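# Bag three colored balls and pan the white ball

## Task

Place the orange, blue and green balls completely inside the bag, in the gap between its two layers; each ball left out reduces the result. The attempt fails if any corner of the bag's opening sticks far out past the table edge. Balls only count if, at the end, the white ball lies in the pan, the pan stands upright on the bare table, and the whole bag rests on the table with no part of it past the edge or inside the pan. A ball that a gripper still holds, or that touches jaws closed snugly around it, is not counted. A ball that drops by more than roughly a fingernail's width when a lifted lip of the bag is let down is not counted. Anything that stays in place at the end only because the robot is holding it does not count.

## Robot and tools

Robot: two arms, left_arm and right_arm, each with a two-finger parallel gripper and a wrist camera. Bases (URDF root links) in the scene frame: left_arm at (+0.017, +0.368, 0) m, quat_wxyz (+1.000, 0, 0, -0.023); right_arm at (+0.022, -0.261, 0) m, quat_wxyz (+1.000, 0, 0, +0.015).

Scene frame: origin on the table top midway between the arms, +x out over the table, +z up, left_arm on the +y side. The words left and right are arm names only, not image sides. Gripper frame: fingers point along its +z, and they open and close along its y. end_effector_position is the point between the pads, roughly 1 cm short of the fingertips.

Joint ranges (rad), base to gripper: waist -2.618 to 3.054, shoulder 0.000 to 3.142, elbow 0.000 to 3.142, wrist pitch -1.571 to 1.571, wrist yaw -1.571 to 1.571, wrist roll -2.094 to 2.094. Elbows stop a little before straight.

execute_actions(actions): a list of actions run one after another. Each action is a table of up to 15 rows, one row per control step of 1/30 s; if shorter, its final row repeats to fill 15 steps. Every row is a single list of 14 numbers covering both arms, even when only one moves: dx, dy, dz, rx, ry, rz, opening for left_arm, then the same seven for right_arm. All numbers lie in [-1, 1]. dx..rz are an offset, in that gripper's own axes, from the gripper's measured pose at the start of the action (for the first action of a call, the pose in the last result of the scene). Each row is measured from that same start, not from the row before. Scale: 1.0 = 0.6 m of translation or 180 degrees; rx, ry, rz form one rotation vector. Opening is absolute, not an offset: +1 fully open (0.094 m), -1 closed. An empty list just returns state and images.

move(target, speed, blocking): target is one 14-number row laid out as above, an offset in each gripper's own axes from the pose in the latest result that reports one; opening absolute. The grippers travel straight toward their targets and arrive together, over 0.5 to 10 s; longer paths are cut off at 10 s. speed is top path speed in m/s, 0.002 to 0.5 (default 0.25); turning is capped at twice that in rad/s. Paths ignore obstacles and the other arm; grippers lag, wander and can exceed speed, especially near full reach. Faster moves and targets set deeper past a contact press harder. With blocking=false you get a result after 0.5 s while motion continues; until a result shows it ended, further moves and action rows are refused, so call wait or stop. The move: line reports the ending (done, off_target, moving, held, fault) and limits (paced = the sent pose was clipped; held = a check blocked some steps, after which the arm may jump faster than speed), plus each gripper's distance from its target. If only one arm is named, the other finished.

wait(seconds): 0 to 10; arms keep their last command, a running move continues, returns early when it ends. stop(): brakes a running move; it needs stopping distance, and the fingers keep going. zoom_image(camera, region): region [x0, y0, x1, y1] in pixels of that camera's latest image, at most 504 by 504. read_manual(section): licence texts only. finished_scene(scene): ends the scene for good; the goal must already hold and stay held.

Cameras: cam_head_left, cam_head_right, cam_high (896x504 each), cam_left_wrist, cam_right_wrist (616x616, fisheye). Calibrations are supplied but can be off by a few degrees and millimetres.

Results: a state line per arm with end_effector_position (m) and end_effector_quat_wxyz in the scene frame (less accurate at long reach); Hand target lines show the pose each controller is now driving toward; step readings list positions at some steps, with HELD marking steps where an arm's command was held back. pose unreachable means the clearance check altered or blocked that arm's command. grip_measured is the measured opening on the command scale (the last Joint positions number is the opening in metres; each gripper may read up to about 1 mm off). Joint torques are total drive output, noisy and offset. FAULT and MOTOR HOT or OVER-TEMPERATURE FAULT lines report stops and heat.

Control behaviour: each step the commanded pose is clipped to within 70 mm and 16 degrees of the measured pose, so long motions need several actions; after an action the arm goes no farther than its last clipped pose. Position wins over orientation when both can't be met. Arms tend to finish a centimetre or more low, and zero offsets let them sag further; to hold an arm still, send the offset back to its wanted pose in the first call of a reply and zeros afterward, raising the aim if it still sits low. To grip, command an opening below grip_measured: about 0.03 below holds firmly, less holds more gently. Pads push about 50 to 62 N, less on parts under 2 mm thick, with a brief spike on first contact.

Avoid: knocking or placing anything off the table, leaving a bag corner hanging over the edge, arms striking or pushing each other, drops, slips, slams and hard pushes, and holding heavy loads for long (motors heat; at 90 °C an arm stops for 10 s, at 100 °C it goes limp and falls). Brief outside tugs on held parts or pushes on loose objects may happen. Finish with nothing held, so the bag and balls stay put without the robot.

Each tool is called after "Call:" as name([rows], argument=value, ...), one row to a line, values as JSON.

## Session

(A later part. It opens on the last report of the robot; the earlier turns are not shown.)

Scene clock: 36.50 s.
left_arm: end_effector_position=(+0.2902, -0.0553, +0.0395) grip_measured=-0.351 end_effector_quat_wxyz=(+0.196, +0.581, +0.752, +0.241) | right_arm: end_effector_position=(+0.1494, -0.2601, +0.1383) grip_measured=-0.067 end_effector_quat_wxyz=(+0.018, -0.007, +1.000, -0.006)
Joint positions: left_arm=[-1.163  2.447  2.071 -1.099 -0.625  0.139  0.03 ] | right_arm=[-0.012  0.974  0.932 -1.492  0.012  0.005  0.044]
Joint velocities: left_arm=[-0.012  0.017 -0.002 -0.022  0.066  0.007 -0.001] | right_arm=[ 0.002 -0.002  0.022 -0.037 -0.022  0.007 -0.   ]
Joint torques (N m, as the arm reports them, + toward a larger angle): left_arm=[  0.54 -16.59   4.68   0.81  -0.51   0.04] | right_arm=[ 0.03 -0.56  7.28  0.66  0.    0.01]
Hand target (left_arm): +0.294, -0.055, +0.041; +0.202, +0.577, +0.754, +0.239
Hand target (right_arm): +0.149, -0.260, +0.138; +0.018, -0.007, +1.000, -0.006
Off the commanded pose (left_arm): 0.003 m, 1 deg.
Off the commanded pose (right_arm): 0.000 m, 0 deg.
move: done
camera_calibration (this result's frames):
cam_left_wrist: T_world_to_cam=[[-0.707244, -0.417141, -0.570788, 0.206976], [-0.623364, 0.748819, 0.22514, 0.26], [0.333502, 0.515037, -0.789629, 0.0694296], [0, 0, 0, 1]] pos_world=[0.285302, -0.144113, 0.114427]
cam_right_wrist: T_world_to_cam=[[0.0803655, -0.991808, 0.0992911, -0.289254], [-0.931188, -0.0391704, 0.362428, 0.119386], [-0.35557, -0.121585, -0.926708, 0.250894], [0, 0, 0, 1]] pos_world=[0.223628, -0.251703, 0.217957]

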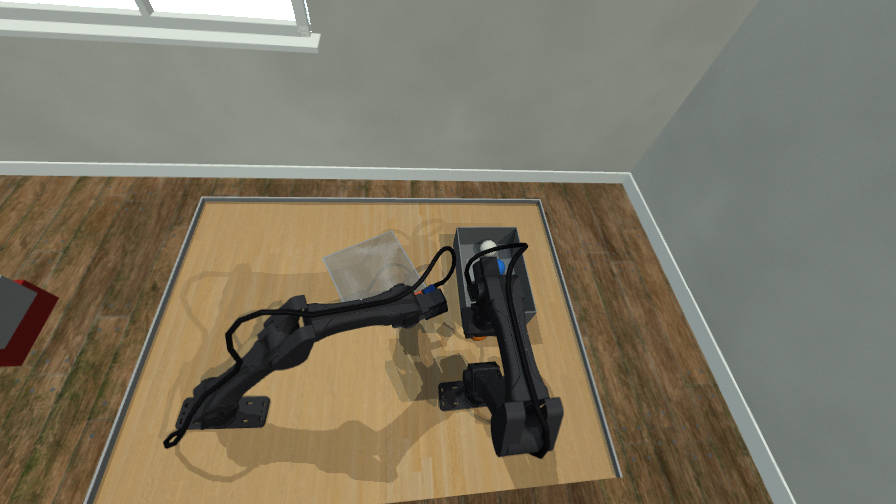

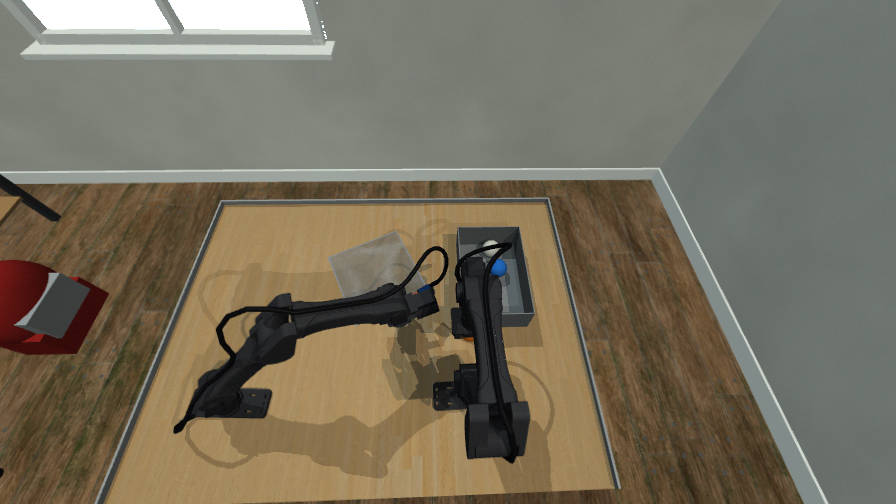

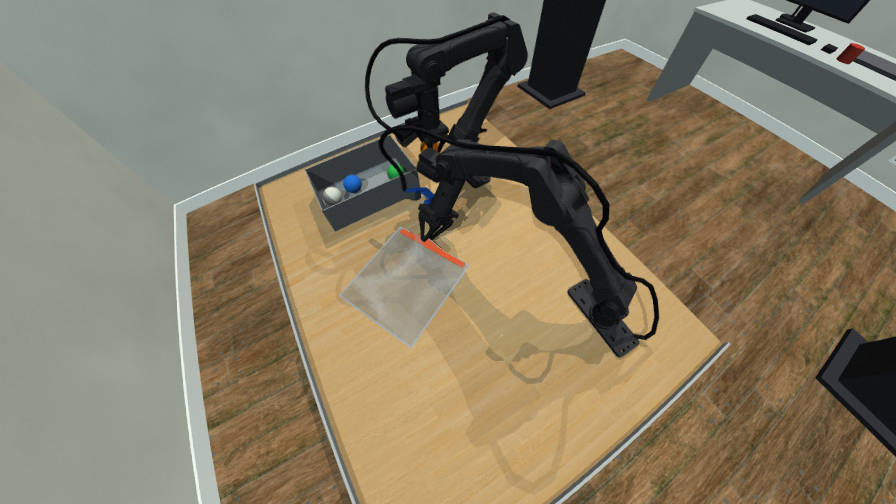

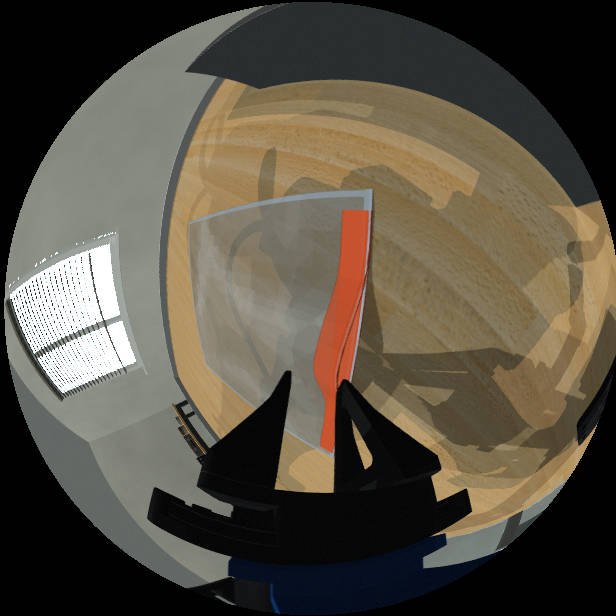

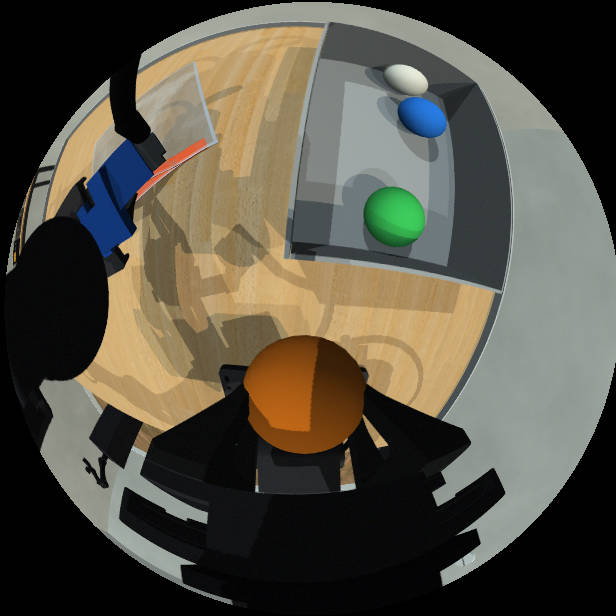

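Call:
move(target=[0,-0.032,0.0,0,0,0,-0.35,0,0,0,0,0,0,-0.13], speed=0.03)

Call:
move(target=[0,-0.012,0.014,0,0,0,-0.35,0,0,0,0,0,0,-0.13], speed=0.03)

Call:
zoom_image(camera="cam_high", region=[390, 180, 490, 270])

Scene clock: 37.90 s.
left_arm: end_effector_position=(+0.2777, -0.0589, +0.0349) grip_measured=-0.351 end_effector_quat_wxyz=(+0.196, +0.583, +0.752, +0.238) | right_arm: end_effector_position=(+0.1494, -0.2601, +0.1383) grip_measured=-0.067 end_effector_quat_wxyz=(+0.018, -0.007, +1.000, -0.006)
Joint positions: left_arm=[-1.188  2.447  2.055 -1.097 -0.622  0.111  0.03 ] | right_arm=[-0.012  0.974  0.932 -1.492  0.012  0.005  0.044]
Joint velocities: left_arm=[ 0.002  0.007 -0.022  0.007  0.007 -0.066 -0.001] | right_arm=[-0.007 -0.007 -0.012  0.051  0.022 -0.022 -0.001]
Joint torques (N m, as the arm reports them, + toward a larger angle): left_arm=[ -0.5  -15.08   4.68   0.72  -0.5   -0.04] | right_arm=[ 0.05 -0.56  7.27  0.65 -0.01  0.01]
Hand target (left_arm): +0.275, -0.059, +0.028; +0.195, +0.581, +0.752, +0.241
Hand target (right_arm): +0.149, -0.260, +0.138; +0.018, -0.007, +1.000, -0.006
Off the commanded pose (left_arm): 0.007 m, 0 deg.
Off the commanded pose (right_arm): 0.000 m, 0 deg.
move: done
camera_calibration (this result's frames):
cam_left_wrist: T_world_to_cam=[[-0.710437, -0.417356, -0.56665, 0.194806], [-0.620544, 0.751305, 0.224646, 0.255253], [0.33197, 0.511229, -0.792743, 0.0721275], [0, 0, 0, 1]] pos_world=[0.272849, -0.147343, 0.110224]
cam_right_wrist: T_world_to_cam=[[0.0803655, -0.991808, 0.0992911, -0.289254], [-0.931188, -0.0391704, 0.362428, 0.119386], [-0.35557, -0.121585, -0.926708, 0.250894], [0, 0, 0, 1]] pos_world=[0.223628, -0.251703, 0.217957]

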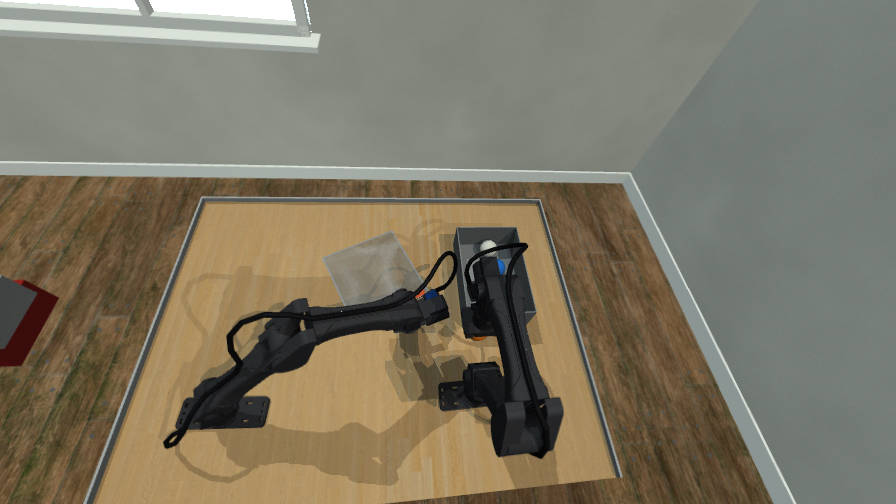

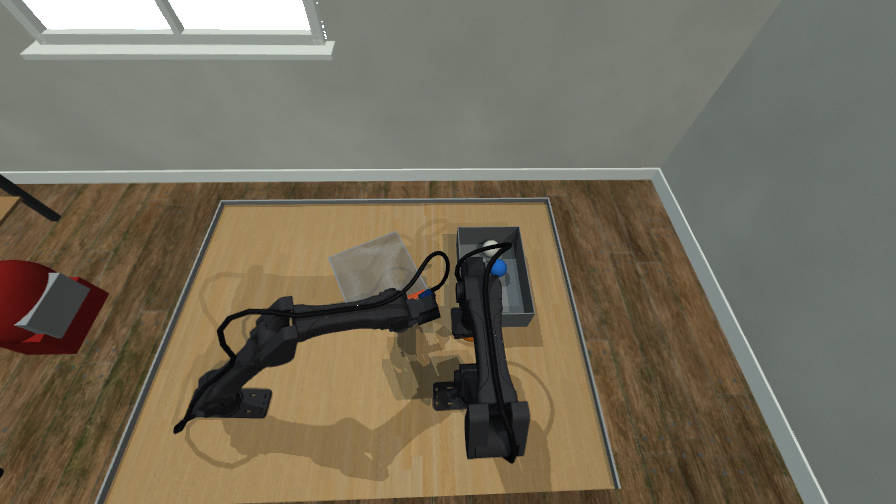

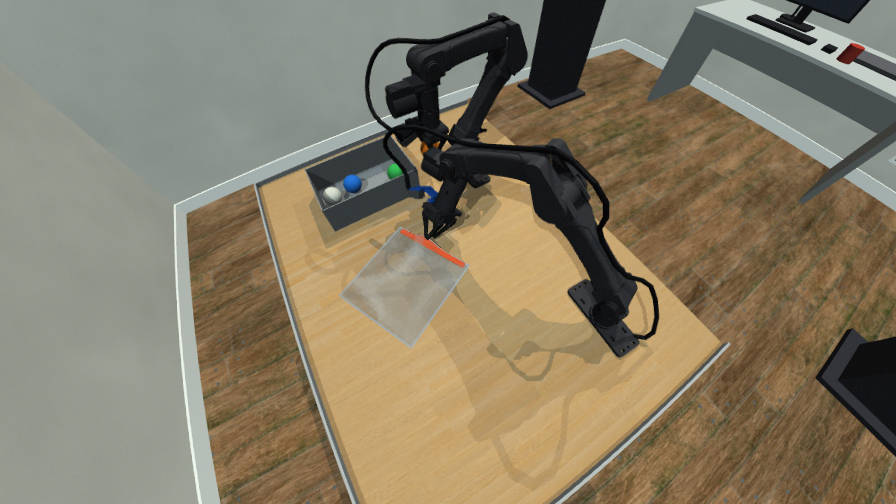

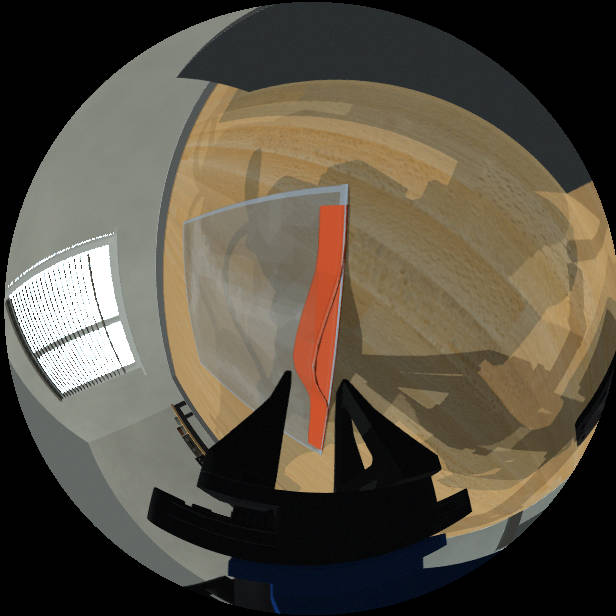

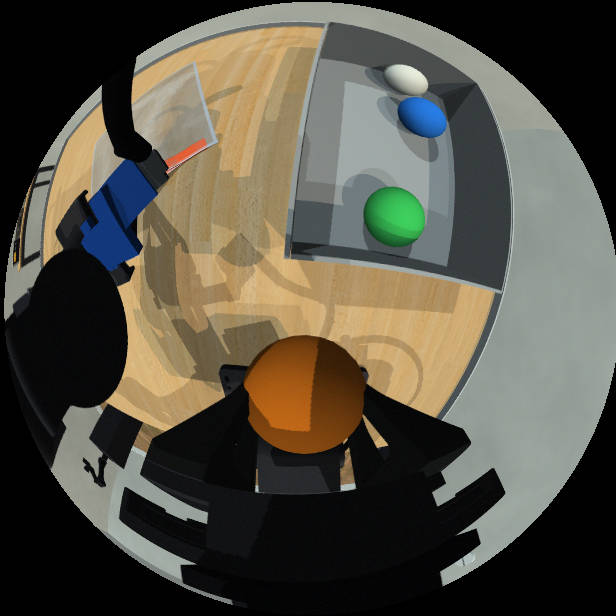

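Scene clock: 38.67 s.
left_arm: end_effector_position=(+0.2770, -0.0586, +0.0311) grip_measured=-0.351 end_effector_quat_wxyz=(+0.195, +0.583, +0.752, +0.237) | right_arm: end_effector_position=(+0.1494, -0.2601, +0.1383) grip_measured=-0.067 end_effector_quat_wxyz=(+0.018, -0.007, +1.000, -0.006)
Joint positions: left_arm=[-1.188  2.447  2.041 -1.083 -0.619  0.111  0.03 ] | right_arm=[-0.012  0.974  0.932 -1.492  0.012  0.005  0.044]
Joint velocities: left_arm=[ 0.017 -0.037 -0.007 -0.007  0.007  0.037  0.   ] | right_arm=[ 0.007 -0.002 -0.002 -0.007  0.022 -0.022 -0.002]
Joint torques (N m, as the arm reports them, + toward a larger angle): left_arm=[ -0.24 -14.94   4.71   0.78  -0.45  -0.02] | right_arm=[ 0.06 -0.55  7.29  0.65 -0.01  0.02]
Hand target (left_arm): +0.277, -0.059, +0.024; +0.195, +0.583, +0.752, +0.238
Hand target (right_arm): +0.149, -0.260, +0.138; +0.018, -0.007, +1.000, -0.006
Off the commanded pose (left_arm): 0.007 m, 0 deg.
Off the commanded pose (right_arm): 0.000 m, 0 deg.
move: done
camera_calibration (this result's frames):
cam_left_wrist: T_world_to_cam=[[-0.712523, -0.41805, -0.563512, 0.19271], [-0.619532, 0.751861, 0.225577, 0.255247], [0.32938, 0.509842, -0.794714, 0.0699112], [0, 0, 0, 1]] pos_world=[0.272417, -0.146992, 0.106576]
cam_right_wrist: T_world_to_cam=[[0.0803655, -0.991808, 0.0992911, -0.289254], [-0.931188, -0.0391704, 0.362428, 0.119386], [-0.35557, -0.121585, -0.926708, 0.250894], [0, 0, 0, 1]] pos_world=[0.223628, -0.251703, 0.217957]

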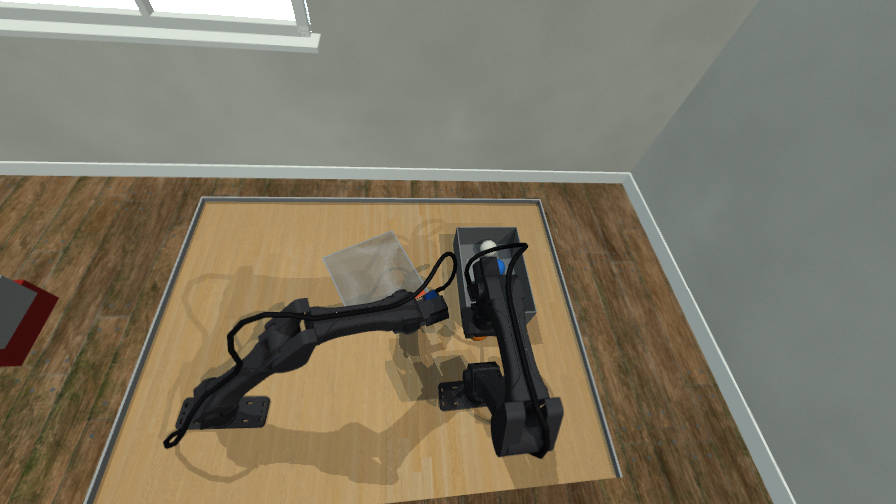

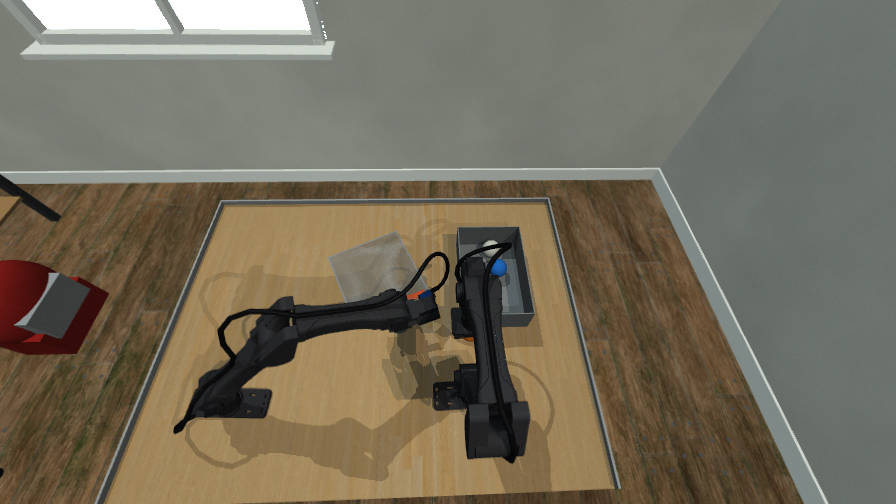

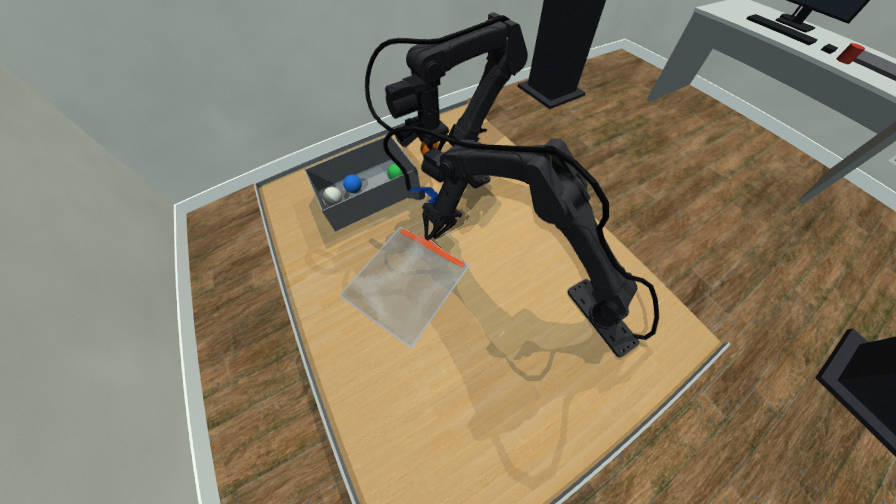

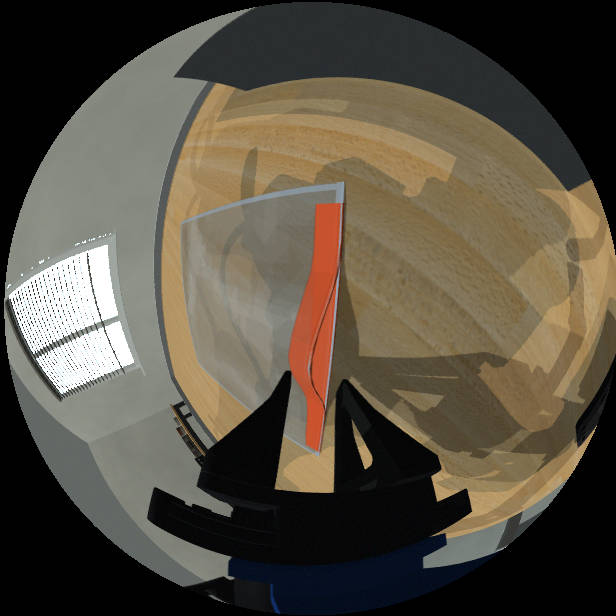

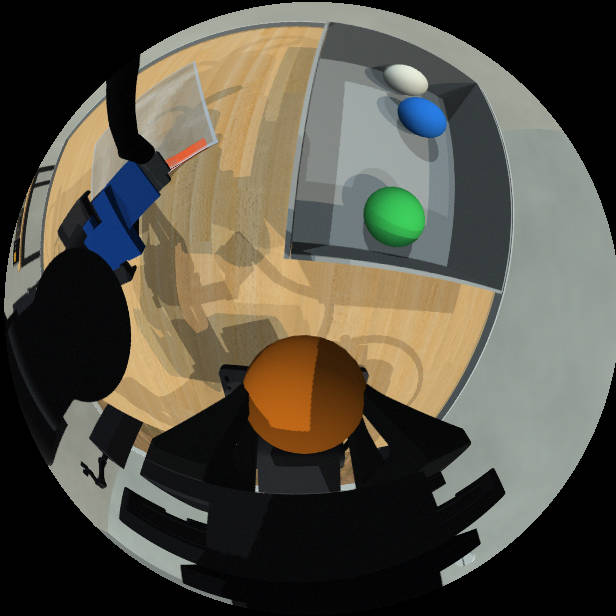

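Region (390, 180, 490, 270) of cam_high's 896x504 image, scaled by 5.040, with more detail than that image has; it fills the top 454 rows of this view, and the rest is white.

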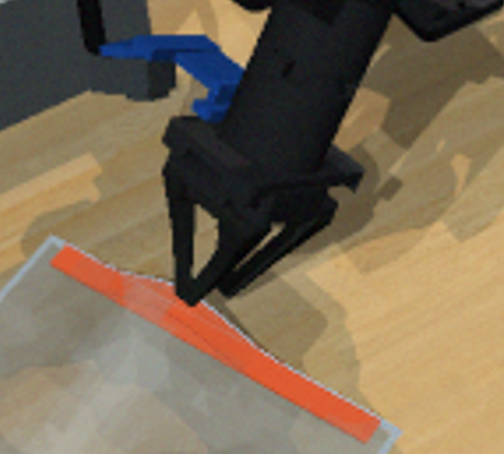

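Advance again (with slight downward bias).

Call:
move(target=[0,0.028,0.032,0,0,0,-0.35,0,0,0,0,0,0,-0.13], speed=0.03)

Call:
move(target=[0,0,0,0,0,0,-1,0,0,0,0,0,0,-0.13])

Call:
move(target=[0,0.075,-0.075,0,0,0,-1,0,0,0,0,0,0,-0.13], speed=0.04)

Scene clock: 40.20 s.
left_arm: end_effector_position=(+0.2979, -0.0537, +0.0312) grip_measured=-0.351 end_effector_quat_wxyz=(+0.195, +0.585, +0.751, +0.236) | right_arm: end_effector_position=(+0.1494, -0.2601, +0.1383) grip_measured=-0.067 end_effector_quat_wxyz=(+0.018, -0.007, +1.000, -0.006)
Joint positions: left_arm=[-1.143  2.447  2.041 -1.049 -0.612  0.172  0.03 ] | right_arm=[-0.012  0.974  0.932 -1.492  0.012  0.005  0.044]
Joint velocities: left_arm=[-0.017 -0.002  0.002  0.007 -0.022  0.051 -0.002] | right_arm=[ 0.007 -0.012 -0.007 -0.022  0.007  0.081 -0.001]
Joint torques (N m, as the arm reports them, + toward a larger angle): left_arm=[  0.6  -15.17   4.98   0.83  -0.44   0.02] | right_arm=[ 0.05 -0.47  7.28  0.65  0.    0.01]
Hand target (left_arm): +0.302, -0.053, +0.026; +0.195, +0.583, +0.752, +0.237
Hand target (right_arm): +0.149, -0.260, +0.138; +0.018, -0.007, +1.000, -0.006
Off the commanded pose (left_arm): 0.007 m, 0 deg.
Off the commanded pose (right_arm): 0.000 m, 0 deg.
move: done
camera_calibration (this result's frames):
cam_left_wrist: T_world_to_cam=[[-0.716001, -0.413463, -0.562487, 0.210891], [-0.614709, 0.755298, 0.227283, 0.263173], [0.330872, 0.5085, -0.794954, 0.0600914], [0, 0, 0, 1]] pos_world=[0.29289, -0.142135, 0.106578]
cam_right_wrist: T_world_to_cam=[[0.0803655, -0.991808, 0.0992911, -0.289254], [-0.931188, -0.0391704, 0.362428, 0.119386], [-0.35557, -0.121585, -0.926708, 0.250894], [0, 0, 0, 1]] pos_world=[0.223628, -0.251703, 0.217957]

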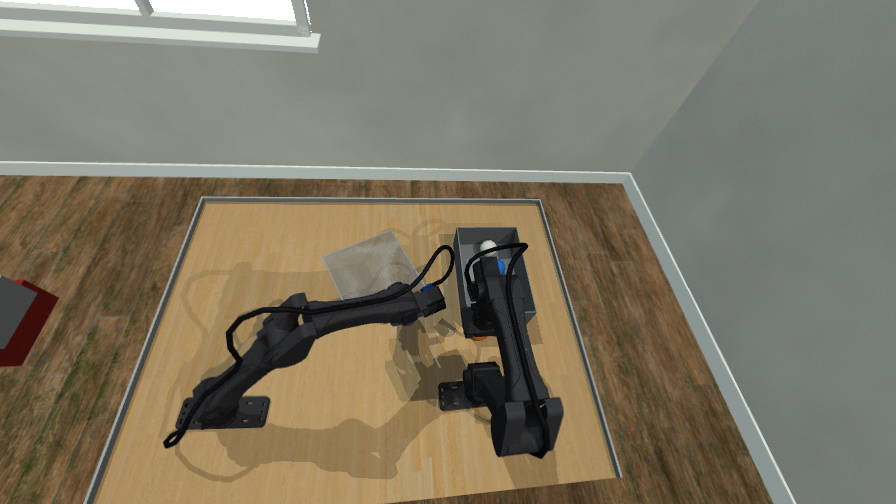

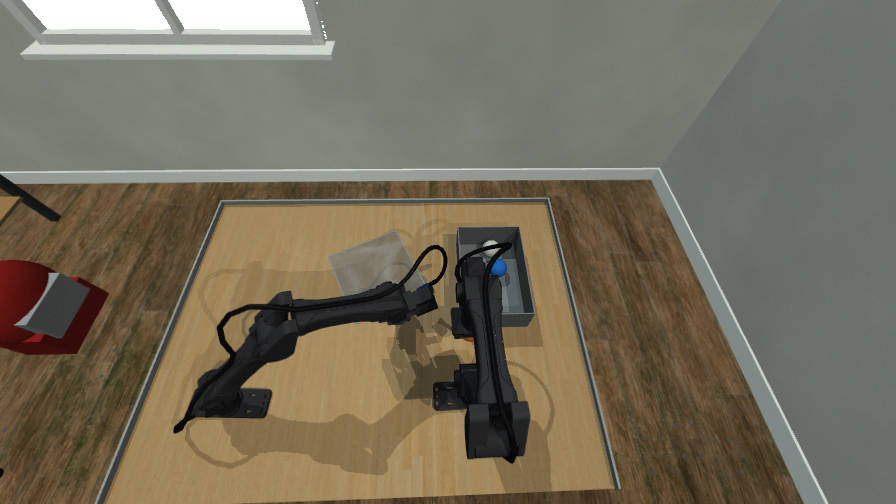

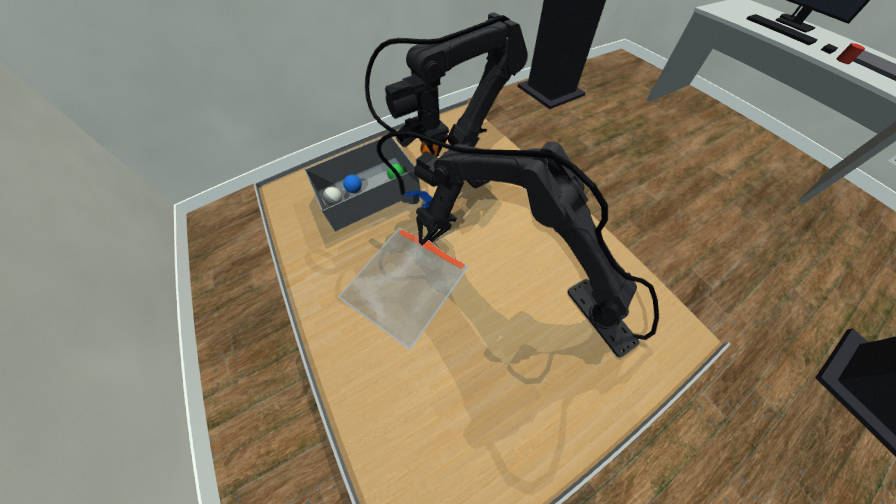

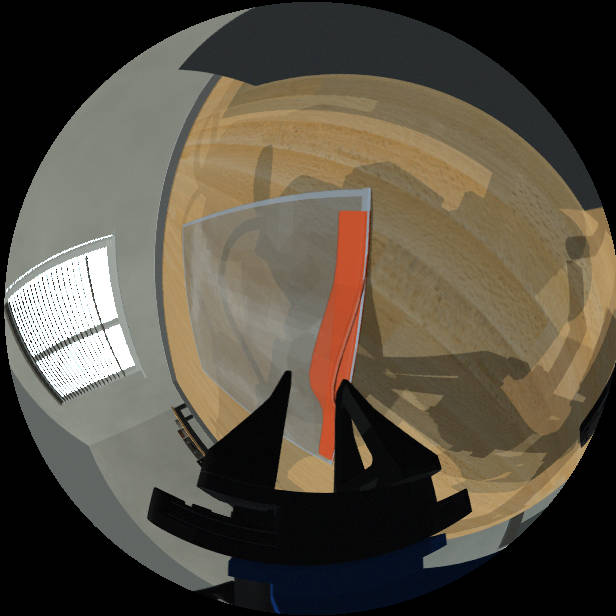

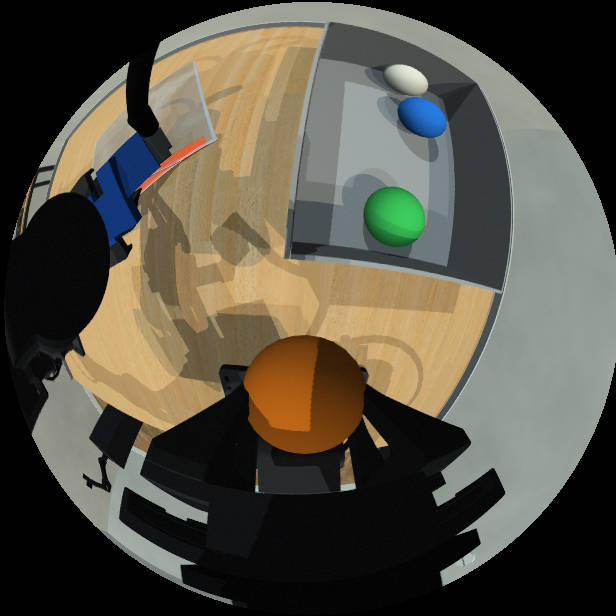

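Scene clock: 40.70 s.
left_arm: end_effector_position=(+0.2976, -0.0539, +0.0310) grip_measured=-0.986 end_effector_quat_wxyz=(+0.194, +0.586, +0.751, +0.235) | right_arm: end_effector_position=(+0.1494, -0.2601, +0.1383) grip_measured=-0.067 end_effector_quat_wxyz=(+0.018, -0.007, +1.000, -0.006)
Joint positions: left_arm=[-1.143  2.447  2.041 -1.048 -0.61   0.172  0.001] | right_arm=[-0.012  0.974  0.932 -1.492  0.012  0.005  0.044]
Joint velocities: left_arm=[ 0.002 -0.007  0.007 -0.051 -0.007 -0.022 -0.   ] | right_arm=[-0.007 -0.012  0.007 -0.007 -0.037 -0.007 -0.   ]
Joint torques (N m, as the arm reports them, + toward a larger angle): left_arm=[ -0.1  -15.76   5.63   0.62  -0.43   0.01] | right_arm=[ 0.05 -0.51  7.25  0.65  0.    0.01]
Hand target (left_arm): +0.298, -0.054, +0.031; +0.195, +0.585, +0.751, +0.236
Hand target (right_arm): +0.149, -0.260, +0.138; +0.018, -0.007, +1.000, -0.006
Off the commanded pose (left_arm): 0.000 m, 0 deg.
Off the commanded pose (right_arm): 0.000 m, 0 deg.
move: done
camera_calibration (this result's frames):
cam_left_wrist: T_world_to_cam=[[-0.717, -0.413901, -0.56089, 0.210771], [-0.614175, 0.755675, 0.227475, 0.263087], [0.329699, 0.507584, -0.796026, 0.0604526], [0, 0, 0, 1]] pos_world=[0.292773, -0.142255, 0.106496]
cam_right_wrist: T_world_to_cam=[[0.0803655, -0.991808, 0.0992911, -0.289254], [-0.931188, -0.0391704, 0.362428, 0.119386], [-0.35557, -0.121585, -0.926708, 0.250894], [0, 0, 0, 1]] pos_world=[0.223628, -0.251703, 0.217957]

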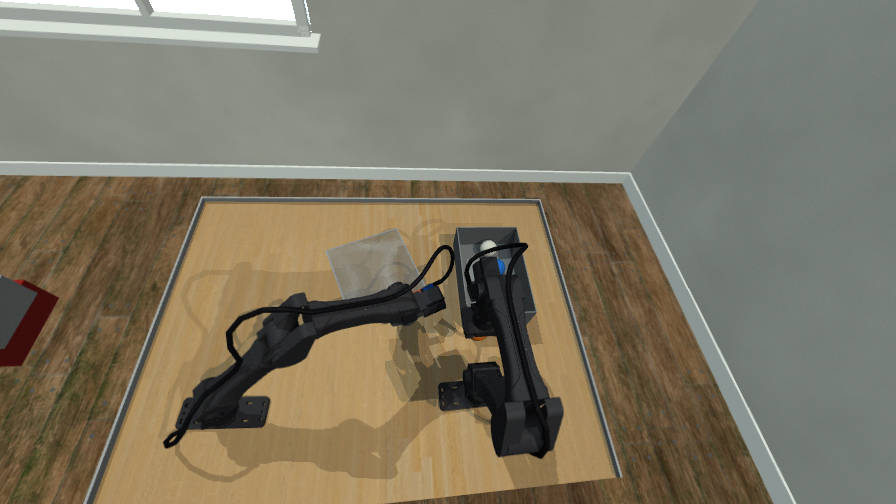

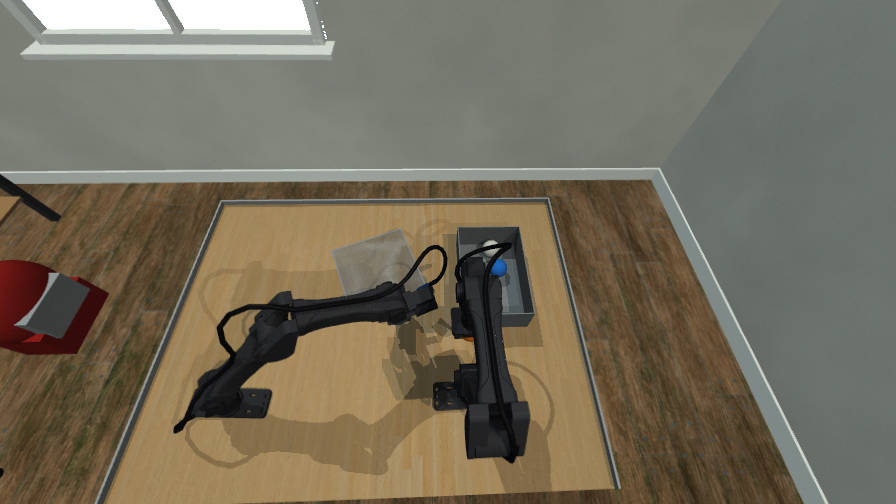

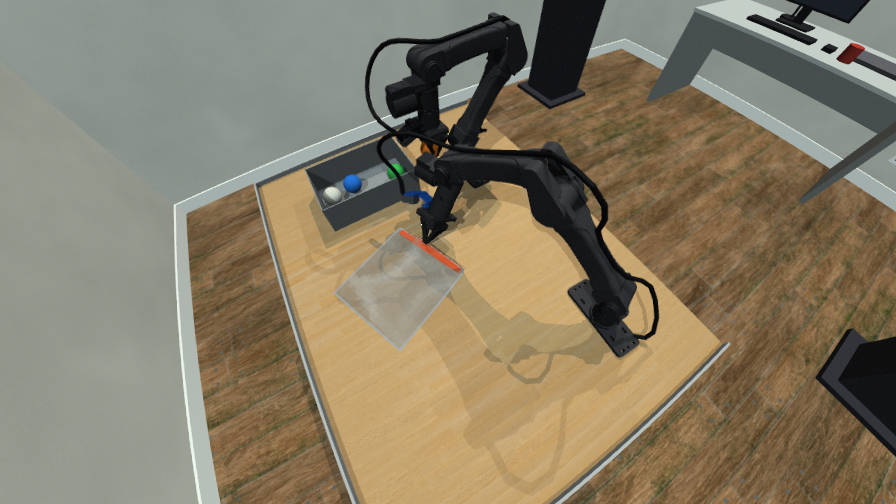

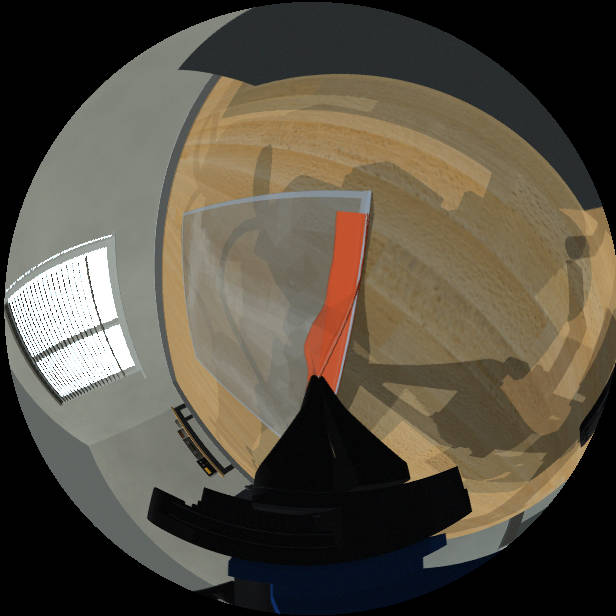

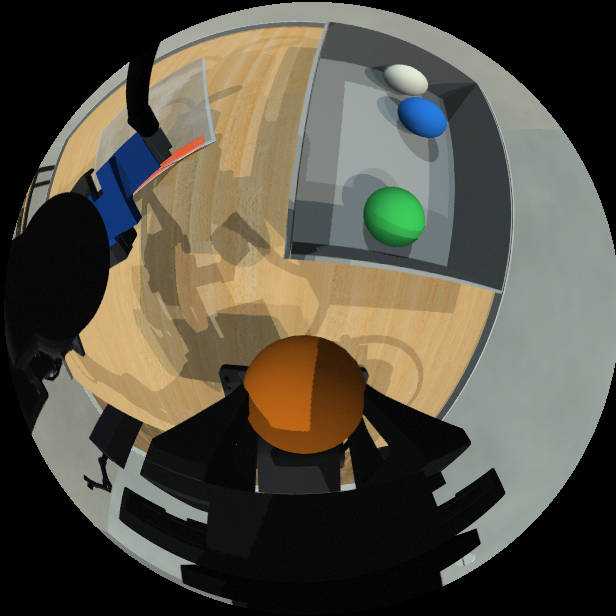

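Scene clock: 42.73 s.
left_arm: end_effector_position=(+0.3017, -0.0517, +0.0789) grip_measured=-0.986 end_effector_quat_wxyz=(+0.184, +0.593, +0.747, +0.239) | right_arm: end_effector_position=(+0.1494, -0.2601, +0.1383) grip_measured=-0.067 end_effector_quat_wxyz=(+0.018, -0.007, +1.000, -0.006)
Joint positions: left_arm=[-1.132  2.447  2.235 -1.256 -0.605  0.196  0.001] | right_arm=[-0.012  0.974  0.932 -1.492  0.012  0.005  0.044]
Joint velocities: left_arm=[ 0.012 -0.007 -0.012 -0.037 -0.022 -0.066 -0.001] | right_arm=[ 0.002  0.007 -0.022 -0.037  0.051 -0.051  0.   ]
Joint torques (N m, as the arm reports them, + toward a larger angle): left_arm=[  0.73 -17.13   7.67   0.39  -0.46   0.03] | right_arm=[ 0.01 -0.52  7.25  0.65  0.01  0.01]
Hand target (left_arm): +0.307, -0.052, +0.094; +0.195, +0.586, +0.751, +0.235
Hand target (right_arm): +0.149, -0.260, +0.138; +0.018, -0.007, +1.000, -0.006
Off the commanded pose (left_arm): 0.016 m, 2 deg.
Off the commanded pose (right_arm): 0.000 m, 0 deg.
move: off_target (left_arm)
camera_calibration (this result's frames):
cam_left_wrist: T_world_to_cam=[[-0.728007, -0.393578, -0.56134, 0.245849], [-0.603938, 0.75567, 0.253421, 0.24785], [0.324447, 0.523507, -0.787829, 0.0978564], [0, 0, 0, 1]] pos_world=[0.296917, -0.141761, 0.152288]
cam_right_wrist: T_world_to_cam=[[0.0803655, -0.991808, 0.0992911, -0.289254], [-0.931188, -0.0391704, 0.362428, 0.119386], [-0.35557, -0.121585, -0.926708, 0.250894], [0, 0, 0, 1]] pos_world=[0.223628, -0.251703, 0.217957]

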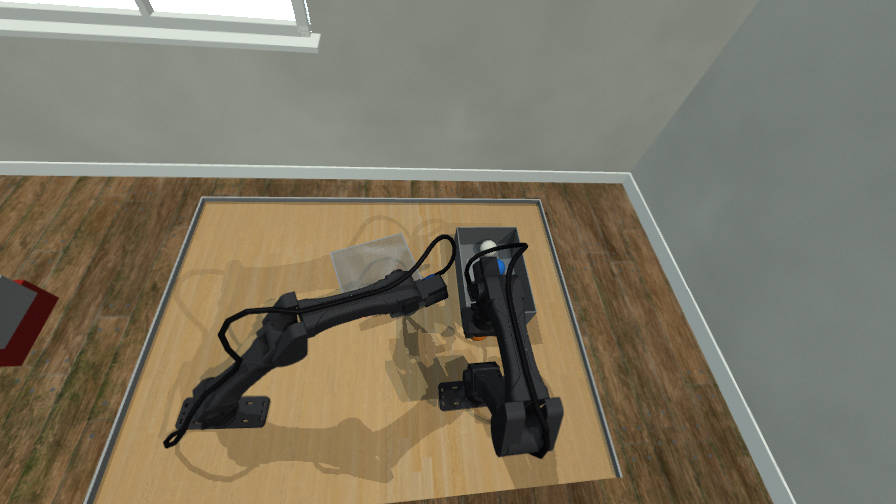

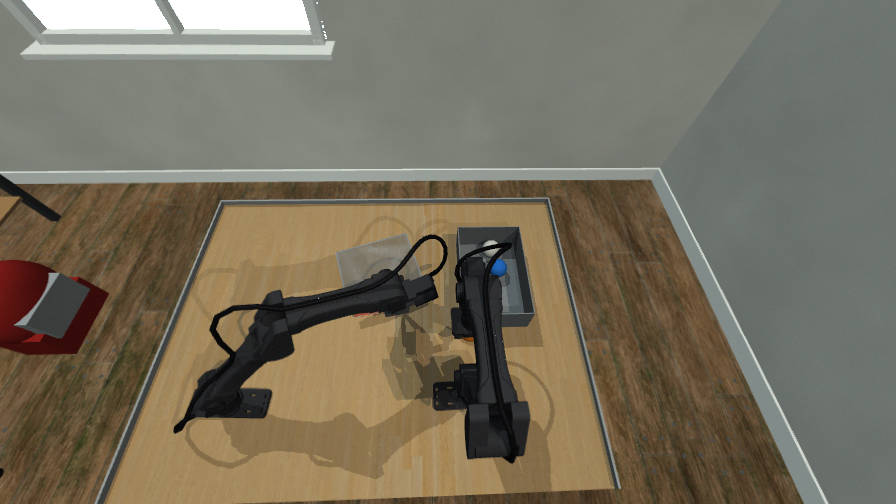

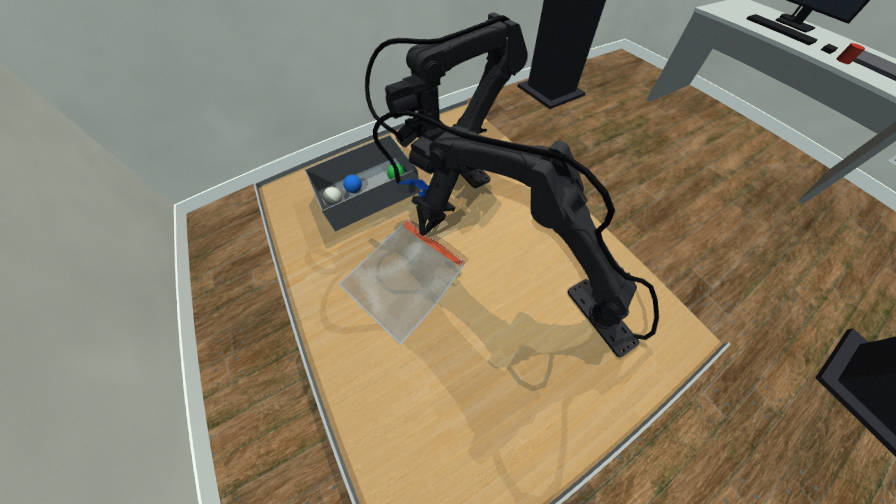

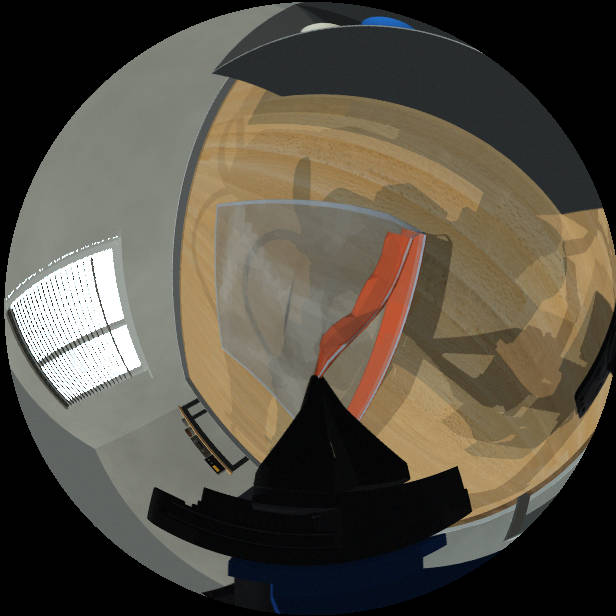

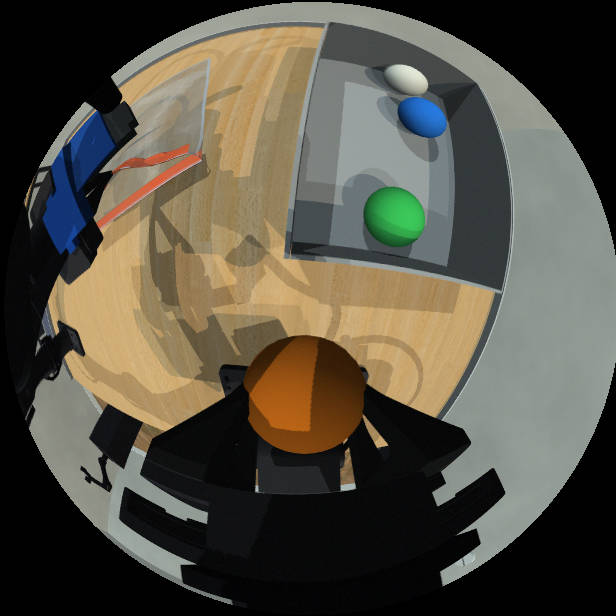

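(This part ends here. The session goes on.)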